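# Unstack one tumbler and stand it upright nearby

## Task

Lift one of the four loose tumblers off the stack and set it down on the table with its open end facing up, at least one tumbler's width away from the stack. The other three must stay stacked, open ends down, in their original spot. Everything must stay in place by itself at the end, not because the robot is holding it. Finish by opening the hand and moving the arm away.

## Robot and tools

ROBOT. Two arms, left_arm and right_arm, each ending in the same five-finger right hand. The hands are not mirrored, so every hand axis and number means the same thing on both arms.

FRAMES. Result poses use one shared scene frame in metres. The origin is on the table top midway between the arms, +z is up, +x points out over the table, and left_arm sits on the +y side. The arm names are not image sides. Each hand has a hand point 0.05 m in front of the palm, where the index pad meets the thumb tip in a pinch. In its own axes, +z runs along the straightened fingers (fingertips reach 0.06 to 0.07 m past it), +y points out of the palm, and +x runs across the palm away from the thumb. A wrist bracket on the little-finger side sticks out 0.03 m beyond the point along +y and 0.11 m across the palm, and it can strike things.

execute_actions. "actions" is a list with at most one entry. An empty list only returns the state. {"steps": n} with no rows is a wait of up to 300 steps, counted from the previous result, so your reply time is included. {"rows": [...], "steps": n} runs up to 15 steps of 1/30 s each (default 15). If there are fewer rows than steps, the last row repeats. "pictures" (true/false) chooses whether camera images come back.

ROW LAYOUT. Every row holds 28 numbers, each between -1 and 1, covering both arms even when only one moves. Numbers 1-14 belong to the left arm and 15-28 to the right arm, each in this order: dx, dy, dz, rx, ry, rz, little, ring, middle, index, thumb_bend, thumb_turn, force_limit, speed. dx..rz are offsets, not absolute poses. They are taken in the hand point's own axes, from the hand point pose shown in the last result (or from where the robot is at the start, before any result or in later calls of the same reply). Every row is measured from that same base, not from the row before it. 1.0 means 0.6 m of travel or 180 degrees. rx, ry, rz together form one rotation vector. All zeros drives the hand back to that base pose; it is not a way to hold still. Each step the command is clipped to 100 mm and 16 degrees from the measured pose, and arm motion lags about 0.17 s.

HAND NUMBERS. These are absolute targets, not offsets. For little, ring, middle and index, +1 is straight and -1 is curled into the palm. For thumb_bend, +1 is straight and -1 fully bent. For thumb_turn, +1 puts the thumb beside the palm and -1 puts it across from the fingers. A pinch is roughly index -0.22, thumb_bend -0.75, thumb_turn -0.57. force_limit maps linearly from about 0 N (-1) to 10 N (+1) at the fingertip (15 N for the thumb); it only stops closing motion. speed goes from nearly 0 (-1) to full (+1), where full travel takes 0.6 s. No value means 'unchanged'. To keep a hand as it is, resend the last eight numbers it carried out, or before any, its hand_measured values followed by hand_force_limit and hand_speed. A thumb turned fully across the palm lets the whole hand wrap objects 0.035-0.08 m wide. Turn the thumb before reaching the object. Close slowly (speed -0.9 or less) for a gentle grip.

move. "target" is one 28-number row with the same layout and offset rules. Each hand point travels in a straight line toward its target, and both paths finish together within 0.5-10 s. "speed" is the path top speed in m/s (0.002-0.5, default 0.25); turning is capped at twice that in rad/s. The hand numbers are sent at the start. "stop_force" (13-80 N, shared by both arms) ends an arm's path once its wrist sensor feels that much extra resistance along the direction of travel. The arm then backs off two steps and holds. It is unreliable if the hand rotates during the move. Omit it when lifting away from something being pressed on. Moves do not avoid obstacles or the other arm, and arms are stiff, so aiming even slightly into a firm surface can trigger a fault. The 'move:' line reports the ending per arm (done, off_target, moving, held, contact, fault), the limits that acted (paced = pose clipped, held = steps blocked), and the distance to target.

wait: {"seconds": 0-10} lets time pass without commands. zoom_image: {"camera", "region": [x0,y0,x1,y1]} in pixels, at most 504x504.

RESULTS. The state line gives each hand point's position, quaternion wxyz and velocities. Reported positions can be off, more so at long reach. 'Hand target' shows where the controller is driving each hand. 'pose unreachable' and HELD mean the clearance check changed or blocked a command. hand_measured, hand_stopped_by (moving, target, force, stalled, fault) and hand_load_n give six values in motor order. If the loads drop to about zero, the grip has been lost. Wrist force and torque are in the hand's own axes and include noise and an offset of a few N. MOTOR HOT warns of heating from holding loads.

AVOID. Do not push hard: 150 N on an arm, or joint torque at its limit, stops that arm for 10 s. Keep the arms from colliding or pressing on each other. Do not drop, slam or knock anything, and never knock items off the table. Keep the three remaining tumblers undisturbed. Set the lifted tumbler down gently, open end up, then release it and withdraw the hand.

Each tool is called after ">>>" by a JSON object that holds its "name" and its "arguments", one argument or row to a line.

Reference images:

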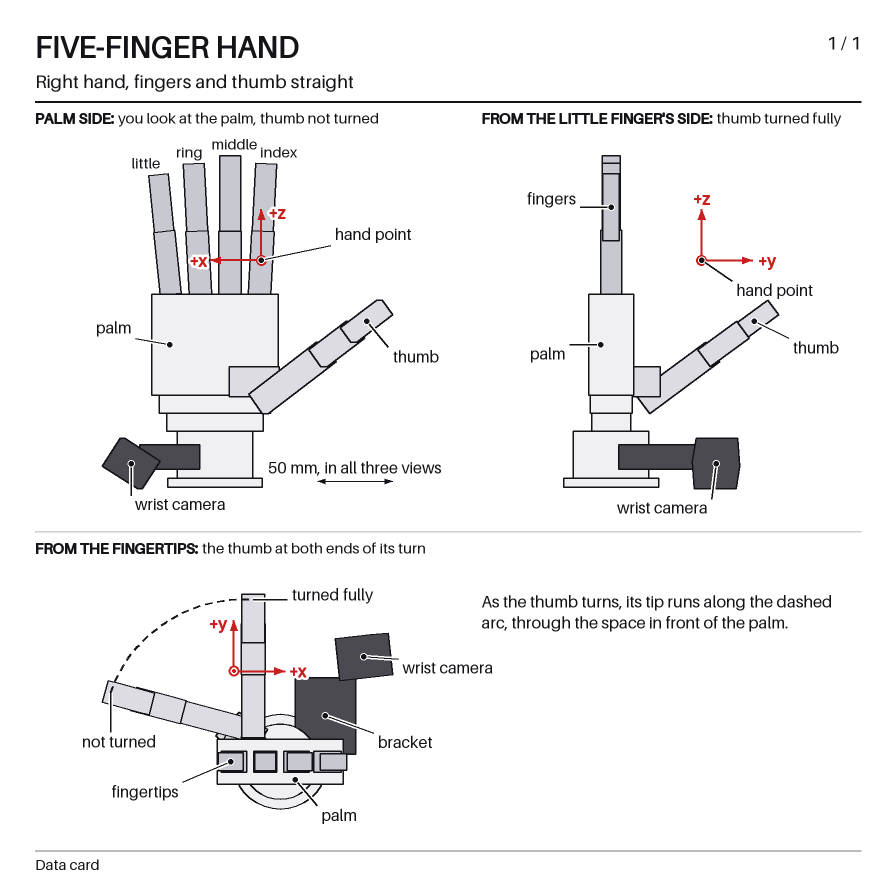

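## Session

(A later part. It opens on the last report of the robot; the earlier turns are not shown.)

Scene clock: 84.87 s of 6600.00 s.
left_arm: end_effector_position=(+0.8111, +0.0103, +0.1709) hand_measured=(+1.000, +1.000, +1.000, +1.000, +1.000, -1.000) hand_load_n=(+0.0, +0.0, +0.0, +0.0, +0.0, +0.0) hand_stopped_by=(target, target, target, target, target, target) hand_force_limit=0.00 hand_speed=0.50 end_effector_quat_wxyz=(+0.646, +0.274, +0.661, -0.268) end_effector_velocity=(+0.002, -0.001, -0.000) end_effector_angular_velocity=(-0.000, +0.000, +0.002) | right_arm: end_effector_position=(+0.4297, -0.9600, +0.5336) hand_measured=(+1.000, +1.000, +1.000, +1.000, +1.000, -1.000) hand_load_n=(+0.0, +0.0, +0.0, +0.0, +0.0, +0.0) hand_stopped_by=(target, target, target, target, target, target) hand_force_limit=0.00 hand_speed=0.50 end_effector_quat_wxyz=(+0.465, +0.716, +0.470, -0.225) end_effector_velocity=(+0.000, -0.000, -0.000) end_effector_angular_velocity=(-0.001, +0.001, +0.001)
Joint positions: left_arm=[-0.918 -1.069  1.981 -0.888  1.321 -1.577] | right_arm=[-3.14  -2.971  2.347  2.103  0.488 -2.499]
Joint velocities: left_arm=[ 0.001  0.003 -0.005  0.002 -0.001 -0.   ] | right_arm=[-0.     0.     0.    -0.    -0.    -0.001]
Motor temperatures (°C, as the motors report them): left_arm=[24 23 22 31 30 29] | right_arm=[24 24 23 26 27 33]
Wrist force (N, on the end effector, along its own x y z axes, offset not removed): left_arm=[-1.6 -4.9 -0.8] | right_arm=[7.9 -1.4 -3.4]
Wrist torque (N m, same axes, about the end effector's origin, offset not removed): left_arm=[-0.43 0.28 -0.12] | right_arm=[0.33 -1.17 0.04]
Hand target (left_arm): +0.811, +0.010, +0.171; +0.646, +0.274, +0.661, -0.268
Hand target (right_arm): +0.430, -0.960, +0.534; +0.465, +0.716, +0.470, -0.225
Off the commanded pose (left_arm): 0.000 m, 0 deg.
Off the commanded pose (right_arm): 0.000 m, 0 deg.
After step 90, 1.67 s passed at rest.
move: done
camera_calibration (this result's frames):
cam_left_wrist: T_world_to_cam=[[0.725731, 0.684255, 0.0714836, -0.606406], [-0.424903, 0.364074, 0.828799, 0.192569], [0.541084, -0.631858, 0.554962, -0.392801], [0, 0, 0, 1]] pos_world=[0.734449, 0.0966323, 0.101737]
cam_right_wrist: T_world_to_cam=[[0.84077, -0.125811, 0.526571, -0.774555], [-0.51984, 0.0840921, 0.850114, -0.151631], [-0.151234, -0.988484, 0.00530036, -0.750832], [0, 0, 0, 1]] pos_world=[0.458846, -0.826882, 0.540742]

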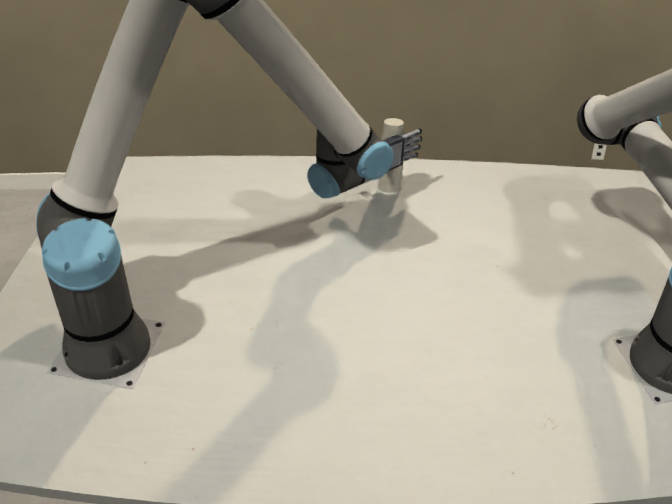

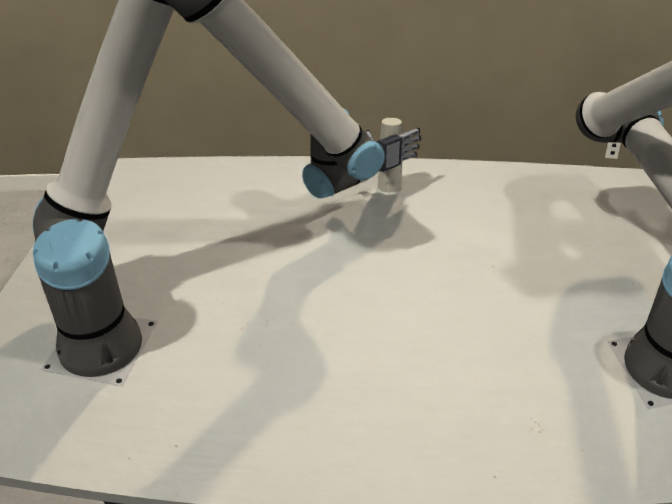

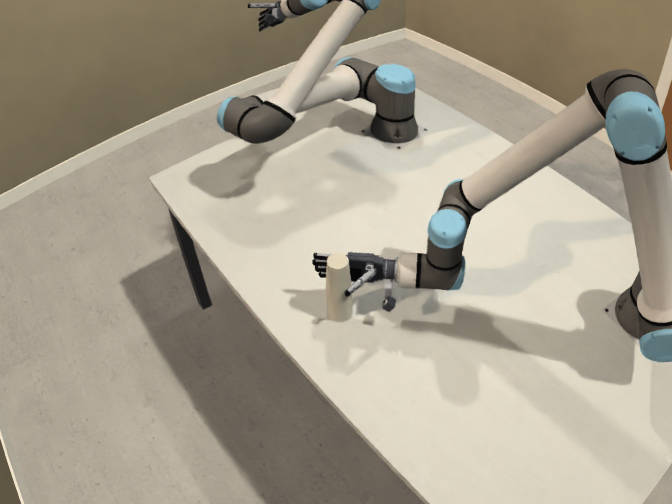

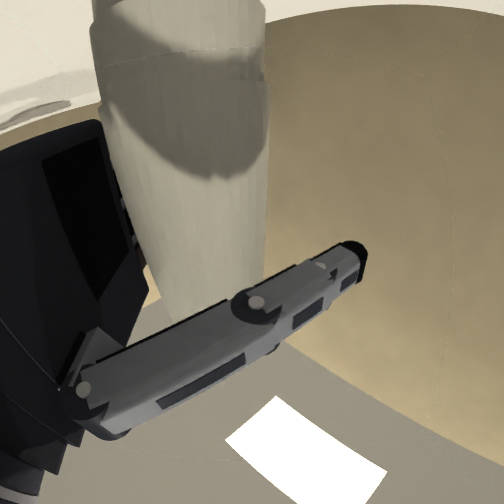

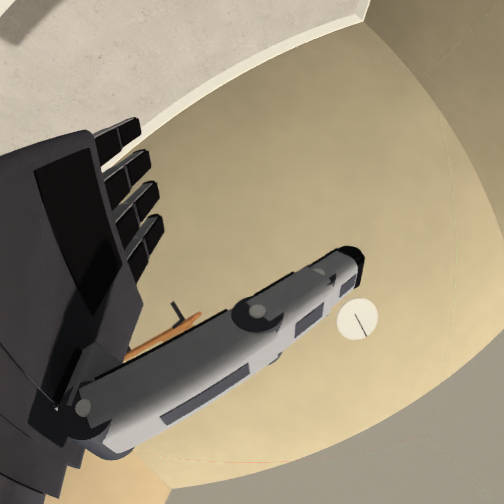

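Close, leaving the little finger open.

>>> {"name": "move", "arguments": {
  "target": [0,0,0,0,0,0,1,-1,-1,-1,-1,-1,0.2,-0.6,0,0,0,0,0,0,1,1,1,1,1,-1,0,0.5]
}}

>>> {"name": "move", "arguments": {
  "target": [-0.3,0,0,0,0,0,1,-1,-1,-1,-1,-1,0.2,-0.6,0,0,0,0,0,0,1,1,1,1,1,-1,0,0.5],
  "speed": 0.06
}}

Scene clock: 89.80 s of 6600.00 s.
left_arm: end_effector_position=(+0.8111, +0.0103, +0.1709) hand_measured=(+1.000, +0.116, +0.048, -0.016, +0.388, -1.000) hand_load_n=(+0.0, +1.5, +4.0, +9.5, +12.0, +1.5) hand_stopped_by=(target, force, force, force, force, target) hand_force_limit=0.20 hand_speed=-0.60 end_effector_quat_wxyz=(+0.646, +0.274, +0.661, -0.268) end_effector_velocity=(+0.000, -0.000, +0.002) end_effector_angular_velocity=(-0.002, -0.000, +0.000) | right_arm: end_effector_position=(+0.4297, -0.9600, +0.5336) hand_measured=(+1.000, +1.000, +1.000, +1.000, +1.000, -1.000) hand_load_n=(+0.0, +0.0, +0.0, +0.0, +0.0, +0.0) hand_stopped_by=(target, target, target, target, target, target) hand_force_limit=0.00 hand_speed=0.50 end_effector_quat_wxyz=(+0.465, +0.716, +0.470, -0.225) end_effector_velocity=(+0.000, +0.000, +0.000) end_effector_angular_velocity=(-0.001, -0.001, -0.000)
Joint positions: left_arm=[-0.918 -1.069  1.981 -0.888  1.321 -1.577] | right_arm=[-3.14  -2.971  2.347  2.103  0.488 -2.499]
Joint velocities: left_arm=[ 0.    -0.001 -0.001  0.     0.    -0.001] | right_arm=[ 0.     0.    -0.     0.    -0.001  0.001]
Motor temperatures (°C, as the motors report them): left_arm=[24 23 22 31 30 29] | right_arm=[24 24 23 26 27 33]
Wrist force (N, on the end effector, along its own x y z axes, offset not removed): left_arm=[-4.7 -3.1 0.2] | right_arm=[3.5 -4.4 -5.6]
Wrist torque (N m, same axes, about the end effector's origin, offset not removed): left_arm=[-0.02 0.27 -0.17] | right_arm=[-0.12 -0.37 -0.29]
Hand target (left_arm): +0.811, +0.010, +0.171; +0.646, +0.274, +0.661, -0.268
Hand target (right_arm): +0.430, -0.960, +0.534; +0.465, +0.716, +0.470, -0.225
Off the commanded pose (left_arm): 0.000 m, 0 deg.
Off the commanded pose (right_arm): 0.000 m, 0 deg.
After step 90, 0.13 s passed at rest.
move: done
camera_calibration (this result's frames):
cam_left_wrist: T_world_to_cam=[[0.725732, 0.684254, 0.071478, -0.606404], [-0.424915, 0.364098, 0.828782, 0.19257], [0.541072, -0.631846, 0.554987, -0.392805], [0, 0, 0, 1]] pos_world=[0.734449, 0.0966274, 0.101747]
cam_right_wrist: T_world_to_cam=[[0.84077, -0.125811, 0.526572, -0.774555], [-0.519841, 0.0840922, 0.850114, -0.151631], [-0.151235, -0.988484, 0.00530037, -0.750832], [0, 0, 0, 1]] pos_world=[0.458846, -0.826882, 0.540742]

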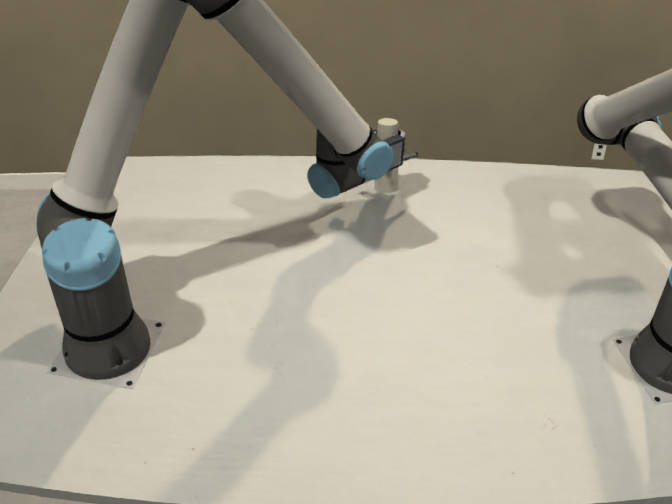

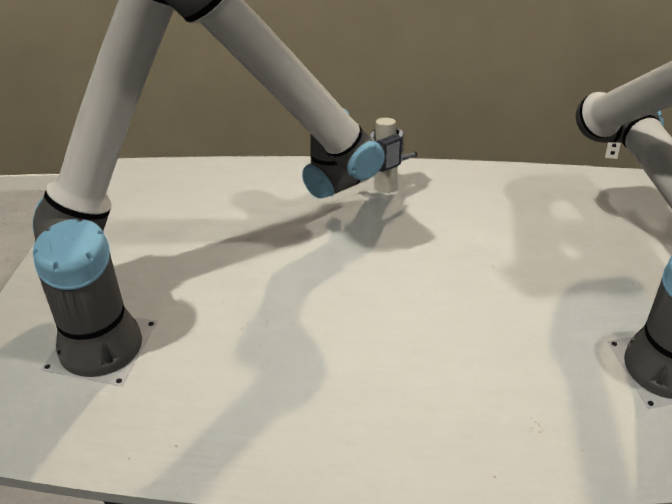

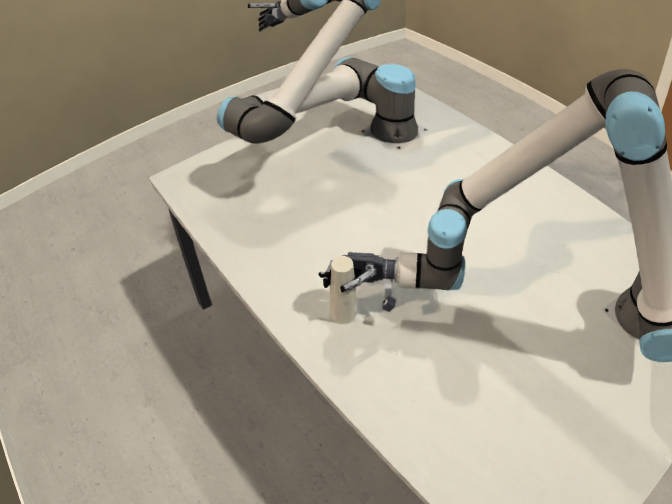

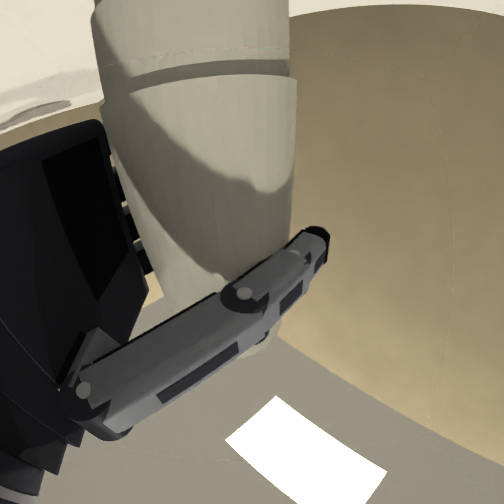

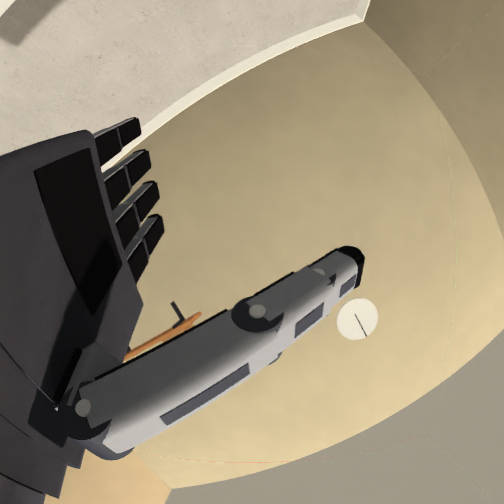

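Scene clock: 93.23 s of 6600.00 s.
left_arm: end_effector_position=(+0.8142, +0.0073, +0.3507) hand_measured=(+1.000, +0.116, +0.048, -0.016, +0.388, -1.000) hand_load_n=(+0.0, +1.5, +3.5, +9.5, +12.5, +1.0) hand_stopped_by=(target, force, force, force, force, target) hand_force_limit=0.20 hand_speed=-0.60 end_effector_quat_wxyz=(+0.646, +0.274, +0.661, -0.268) end_effector_velocity=(+0.000, -0.000, +0.001) end_effector_angular_velocity=(+0.002, +0.000, +0.001) | right_arm: end_effector_position=(+0.4297, -0.9600, +0.5336) hand_measured=(+1.000, +1.000, +1.000, +1.000, +1.000, -1.000) hand_load_n=(+0.0, +0.0, +0.0, +0.0, +0.0, +0.0) hand_stopped_by=(target, target, target, target, target, target) hand_force_limit=0.00 hand_speed=0.50 end_effector_quat_wxyz=(+0.465, +0.716, +0.470, -0.225) end_effector_velocity=(+0.000, +0.000, +0.000) end_effector_angular_velocity=(-0.001, +0.001, +0.001)
Joint positions: left_arm=[-0.917 -1.279  1.876 -0.573  1.322 -1.577] | right_arm=[-3.14  -2.971  2.347  2.103  0.488 -2.499]
Joint velocities: left_arm=[-0.001 -0.001 -0.002  0.004 -0.002  0.001] | right_arm=[ 0.     0.    -0.    -0.    -0.001 -0.001]
Motor temperatures (°C, as the motors report them): left_arm=[24 23 22 31 30 29] | right_arm=[24 24 23 26 27 33]
Wrist force (N, on the end effector, along its own x y z axes, offset not removed): left_arm=[0.8 -5.5 -2.7] | right_arm=[4.7 -1.2 -3.9]
Wrist torque (N m, same axes, about the end effector's origin, offset not removed): left_arm=[-0.44 0.07 -0.16] | right_arm=[0.46 -0.60 -0.16]
Hand target (left_arm): +0.814, +0.007, +0.351; +0.646, +0.274, +0.661, -0.268
Hand target (right_arm): +0.430, -0.960, +0.534; +0.465, +0.716, +0.470, -0.225
Off the commanded pose (left_arm): 0.000 m, 0 deg.
Off the commanded pose (right_arm): 0.000 m, 0 deg.
move: done
camera_calibration (this result's frames):
cam_left_wrist: T_world_to_cam=[[0.72573, 0.684248, 0.0715635, -0.619447], [-0.42497, 0.364055, 0.828773, 0.0460371], [0.541033, -0.631877, 0.55499, -0.496124], [0, 0, 0, 1]] pos_world=[0.737535, 0.0936058, 0.28152]
cam_right_wrist: T_world_to_cam=[[0.84077, -0.125811, 0.526571, -0.774555], [-0.51984, 0.0840923, 0.850114, -0.151631], [-0.151235, -0.988484, 0.00530048, -0.750832], [0, 0, 0, 1]] pos_world=[0.458846, -0.826882, 0.540742]

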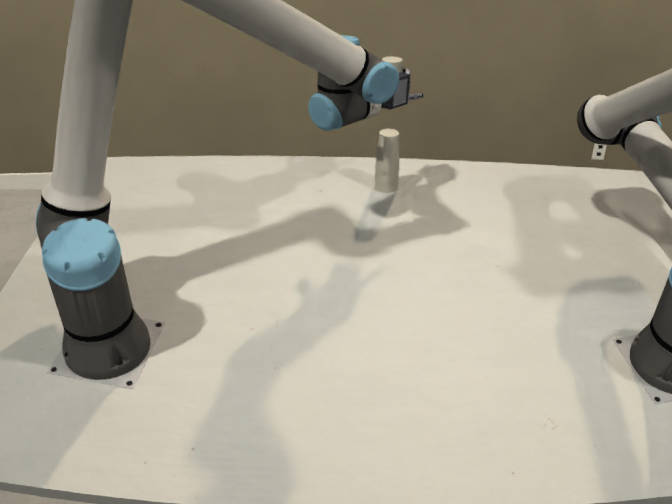

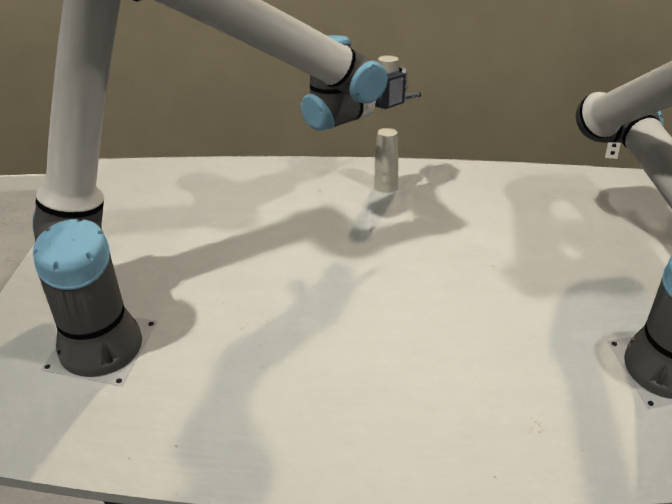

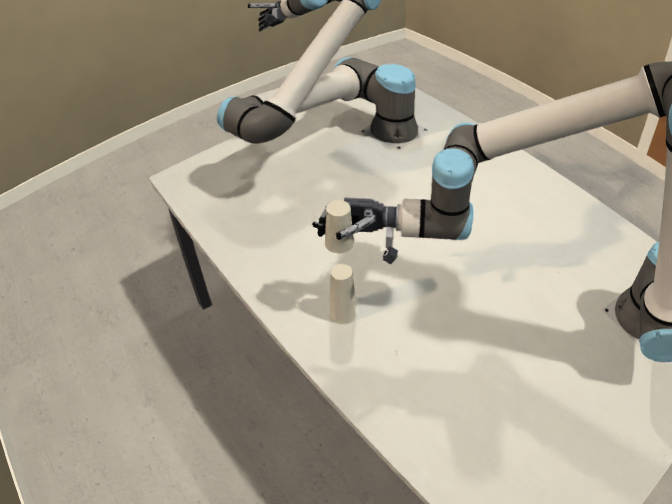

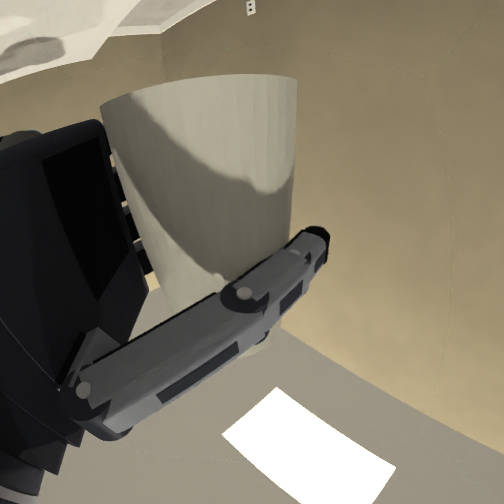

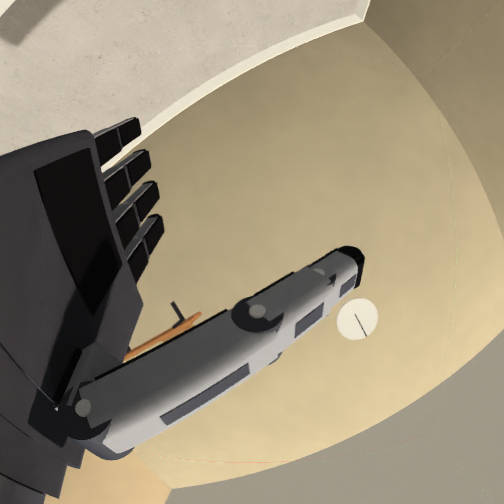

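>>> {"name": "move", "arguments": {
  "target": [0,0,-0.4,0,0,0.995,1,-1,-1,-1,-1,-1,0.2,-0.6,0,0,0,0,0,0,1,1,1,1,1,-1,0,0.5],
  "speed": 0.3
}}

>>> {"name": "move", "arguments": {
  "target": [-0.6,0,0,0,0,0,1,-1,-1,-1,-1,-1,0.2,-0.6,0,0,0,0,0,0,1,1,1,1,1,-1,0,0.5],
  "speed": 0.03,
  "stop_force": 13
}}

Scene clock: 104.23 s of 6600.00 s.
left_arm: end_effector_position=(+0.6446, +0.1770, +0.3564) hand_measured=(+1.000, +0.116, +0.048, -0.016, +0.388, -1.000) hand_load_n=(+0.0, +1.5, +3.5, +9.5, +12.5, +1.5) hand_stopped_by=(target, force, force, force, force, target) hand_force_limit=0.20 hand_speed=-0.60 end_effector_quat_wxyz=(+0.273, +0.663, -0.268, +0.643) end_effector_velocity=(-0.001, +0.000, -0.001) end_effector_angular_velocity=(+0.009, -0.007, -0.001) | right_arm: end_effector_position=(+0.4297, -0.9600, +0.5336) hand_measured=(+1.000, +1.000, +1.000, +1.000, +1.000, -1.000) hand_load_n=(+0.0, +0.0, +0.0, +0.0, +0.0, +0.0) hand_stopped_by=(target, target, target, target, target, target) hand_force_limit=0.00 hand_speed=0.50 end_effector_quat_wxyz=(+0.465, +0.716, +0.470, -0.225) end_effector_velocity=(-0.000, -0.000, +0.000) end_effector_angular_velocity=(-0.001, -0.001, -0.000)
Joint positions: left_arm=[-0.771 -1.707  2.21  -0.479  1.468  1.552] | right_arm=[-3.14  -2.971  2.347  2.103  0.488 -2.499]
Joint velocities: left_arm=[-0.003 -0.003  0.001  0.002 -0.002  0.011] | right_arm=[-0.    -0.     0.    -0.    -0.001  0.   ]
Motor temperatures (°C, as the motors report them): left_arm=[24 23 22 31 30 29] | right_arm=[24 24 23 26 27 33]
Wrist force (N, on the end effector, along its own x y z axes, offset not removed): left_arm=[-1.3 -3.1 -1.4] | right_arm=[0.2 0.1 -7.3]
Wrist torque (N m, same axes, about the end effector's origin, offset not removed): left_arm=[-0.11 0.13 -0.05] | right_arm=[0.47 0.27 -0.21]
Hand target (left_arm): +0.645, +0.177, +0.356; +0.273, +0.663, -0.269, +0.643
Hand target (right_arm): +0.430, -0.960, +0.534; +0.465, +0.716, +0.470, -0.225
Off the commanded pose (left_arm): 0.000 m, 0 deg.
Off the commanded pose (right_arm): 0.000 m, 0 deg.
After step 90, 2.23 s passed at rest.
move: done
camera_calibration (this result's frames):
cam_left_wrist: T_world_to_cam=[[-0.688241, -0.723323, -0.0559217, 0.593154], [-0.400068, 0.442705, -0.80247, 0.458869], [0.605202, -0.52992, -0.594067, 0.0497789], [0, 0, 0, 1]] pos_world=[0.561686, 0.252278, 0.430971]
cam_right_wrist: T_world_to_cam=[[0.84077, -0.125811, 0.526572, -0.774555], [-0.519841, 0.0840921, 0.850114, -0.151631], [-0.151235, -0.988484, 0.00530028, -0.750832], [0, 0, 0, 1]] pos_world=[0.458846, -0.826882, 0.540742]

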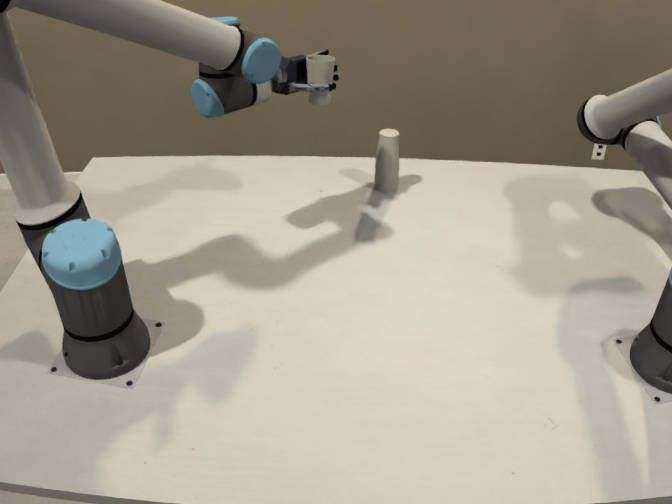

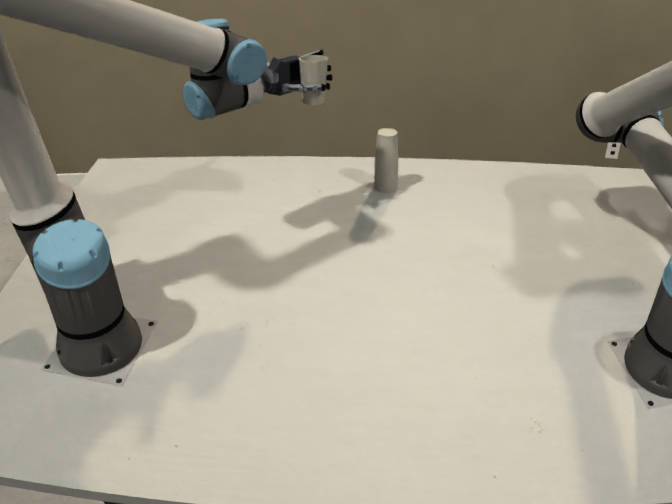

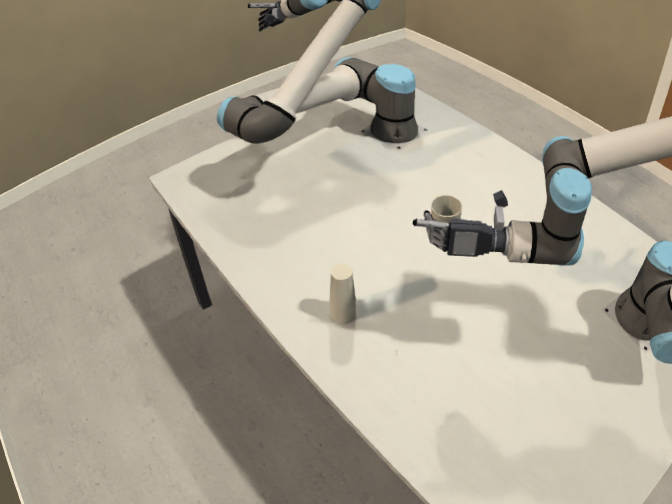

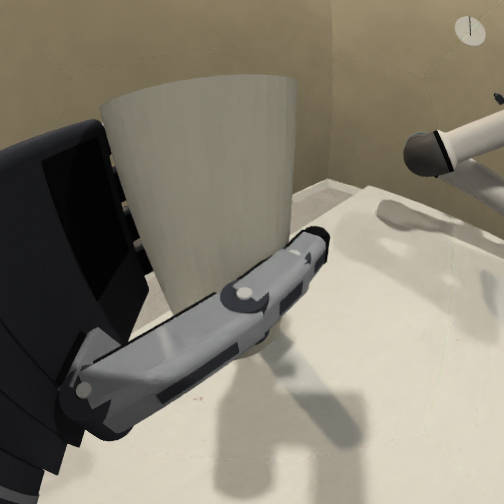

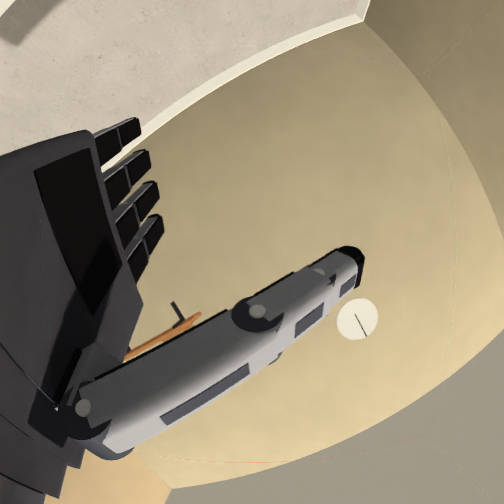

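Scene clock: 114.57 s of 6600.00 s.
left_arm: end_effector_position=(+0.6359, +0.1784, +0.0570) hand_measured=(+1.000, +0.116, +0.048, -0.016, +0.388, -1.000) hand_load_n=(+0.0, +1.5, +3.5, +9.5, +12.5, +1.5) hand_stopped_by=(target, force, force, force, force, target) hand_force_limit=0.20 hand_speed=-0.60 end_effector_quat_wxyz=(+0.273, +0.663, -0.268, +0.643) end_effector_velocity=(+0.000, +0.000, -0.002) end_effector_angular_velocity=(-0.000, +0.001, +0.001) | right_arm: end_effector_position=(+0.4297, -0.9600, +0.5336) hand_measured=(+1.000, +1.000, +1.000, +1.000, +1.000, -1.000) hand_load_n=(+0.0, +0.0, +0.0, +0.0, +0.0, +0.0) hand_stopped_by=(target, target, target, target, target, target) hand_force_limit=0.00 hand_speed=0.50 end_effector_quat_wxyz=(+0.465, +0.716, +0.470, -0.225) end_effector_velocity=(-0.000, +0.000, -0.000) end_effector_angular_velocity=(+0.001, -0.001, +0.000)
Joint positions: left_arm=[-0.785 -1.203  2.438 -1.211  1.454  1.551] | right_arm=[-3.14  -2.971  2.347  2.103  0.488 -2.499]
Joint velocities: left_arm=[-0.     0.005  0.    -0.005 -0.001 -0.001] | right_arm=[ 0.001  0.     0.001 -0.     0.001  0.001]
Motor temperatures (°C, as the motors report them): left_arm=[24 23 22 31 30 29] | right_arm=[24 24 23 26 27 33]
Wrist force (N, on the end effector, along its own x y z axes, offset not removed): left_arm=[-1.0 -3.5 -2.2] | right_arm=[-1.3 -0.7 -1.5]
Wrist torque (N m, same axes, about the end effector's origin, offset not removed): left_arm=[-0.17 0.16 0.01] | right_arm=[0.41 0.27 -0.32]
Hand target (left_arm): +0.636, +0.178, +0.057; +0.273, +0.663, -0.268, +0.643
Hand target (right_arm): +0.430, -0.960, +0.534; +0.465, +0.716, +0.470, -0.225
Off the commanded pose (left_arm): 0.060 m, 0 deg.
Off the commanded pose (right_arm): 0.000 m, 0 deg.
move: off_target (left_arm; path cut at 10 s)
camera_calibration (this result's frames):
cam_left_wrist: T_world_to_cam=[[-0.688243, -0.723321, -0.0559231, 0.57145], [-0.400085, 0.442724, -0.802451, 0.214489], [0.605189, -0.529908, -0.594092, -0.122033], [0, 0, 0, 1]] pos_world=[0.552964, 0.253717, 0.131575]
cam_right_wrist: T_world_to_cam=[[0.84077, -0.125811, 0.526571, -0.774555], [-0.51984, 0.0840922, 0.850114, -0.151632], [-0.151234, -0.988484, 0.00530045, -0.750832], [0, 0, 0, 1]] pos_world=[0.458846, -0.826882, 0.540742]

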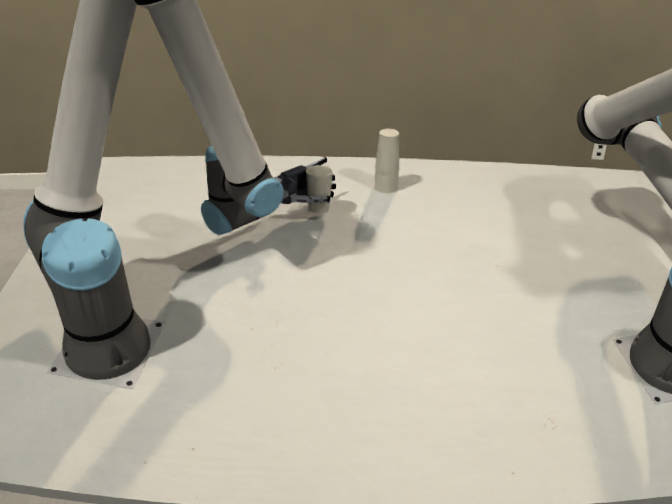

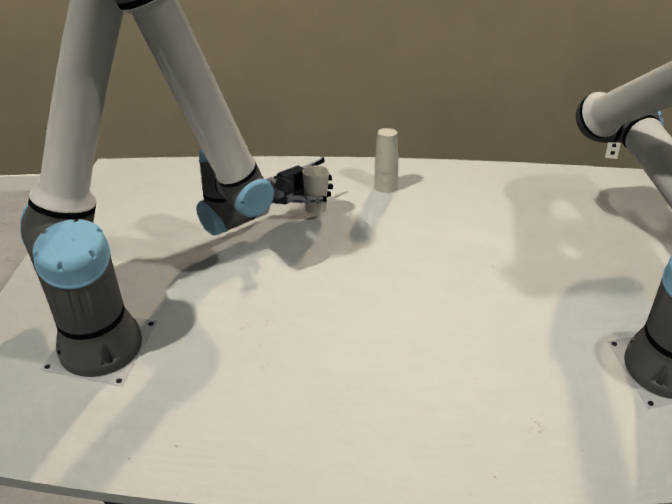

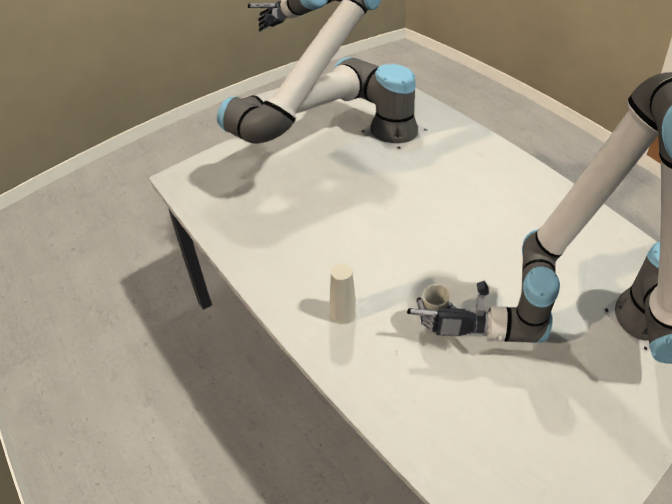

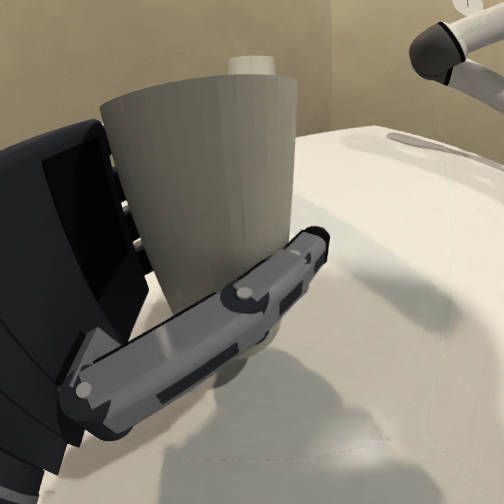

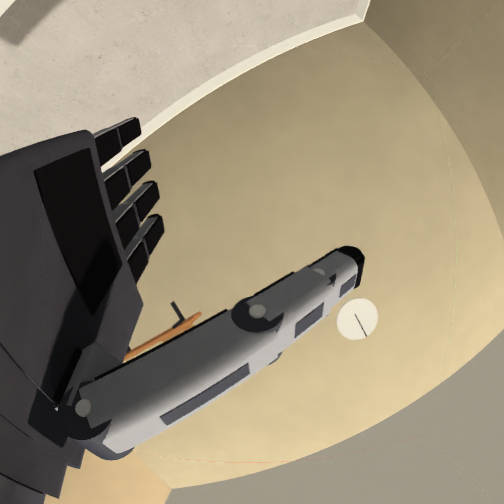

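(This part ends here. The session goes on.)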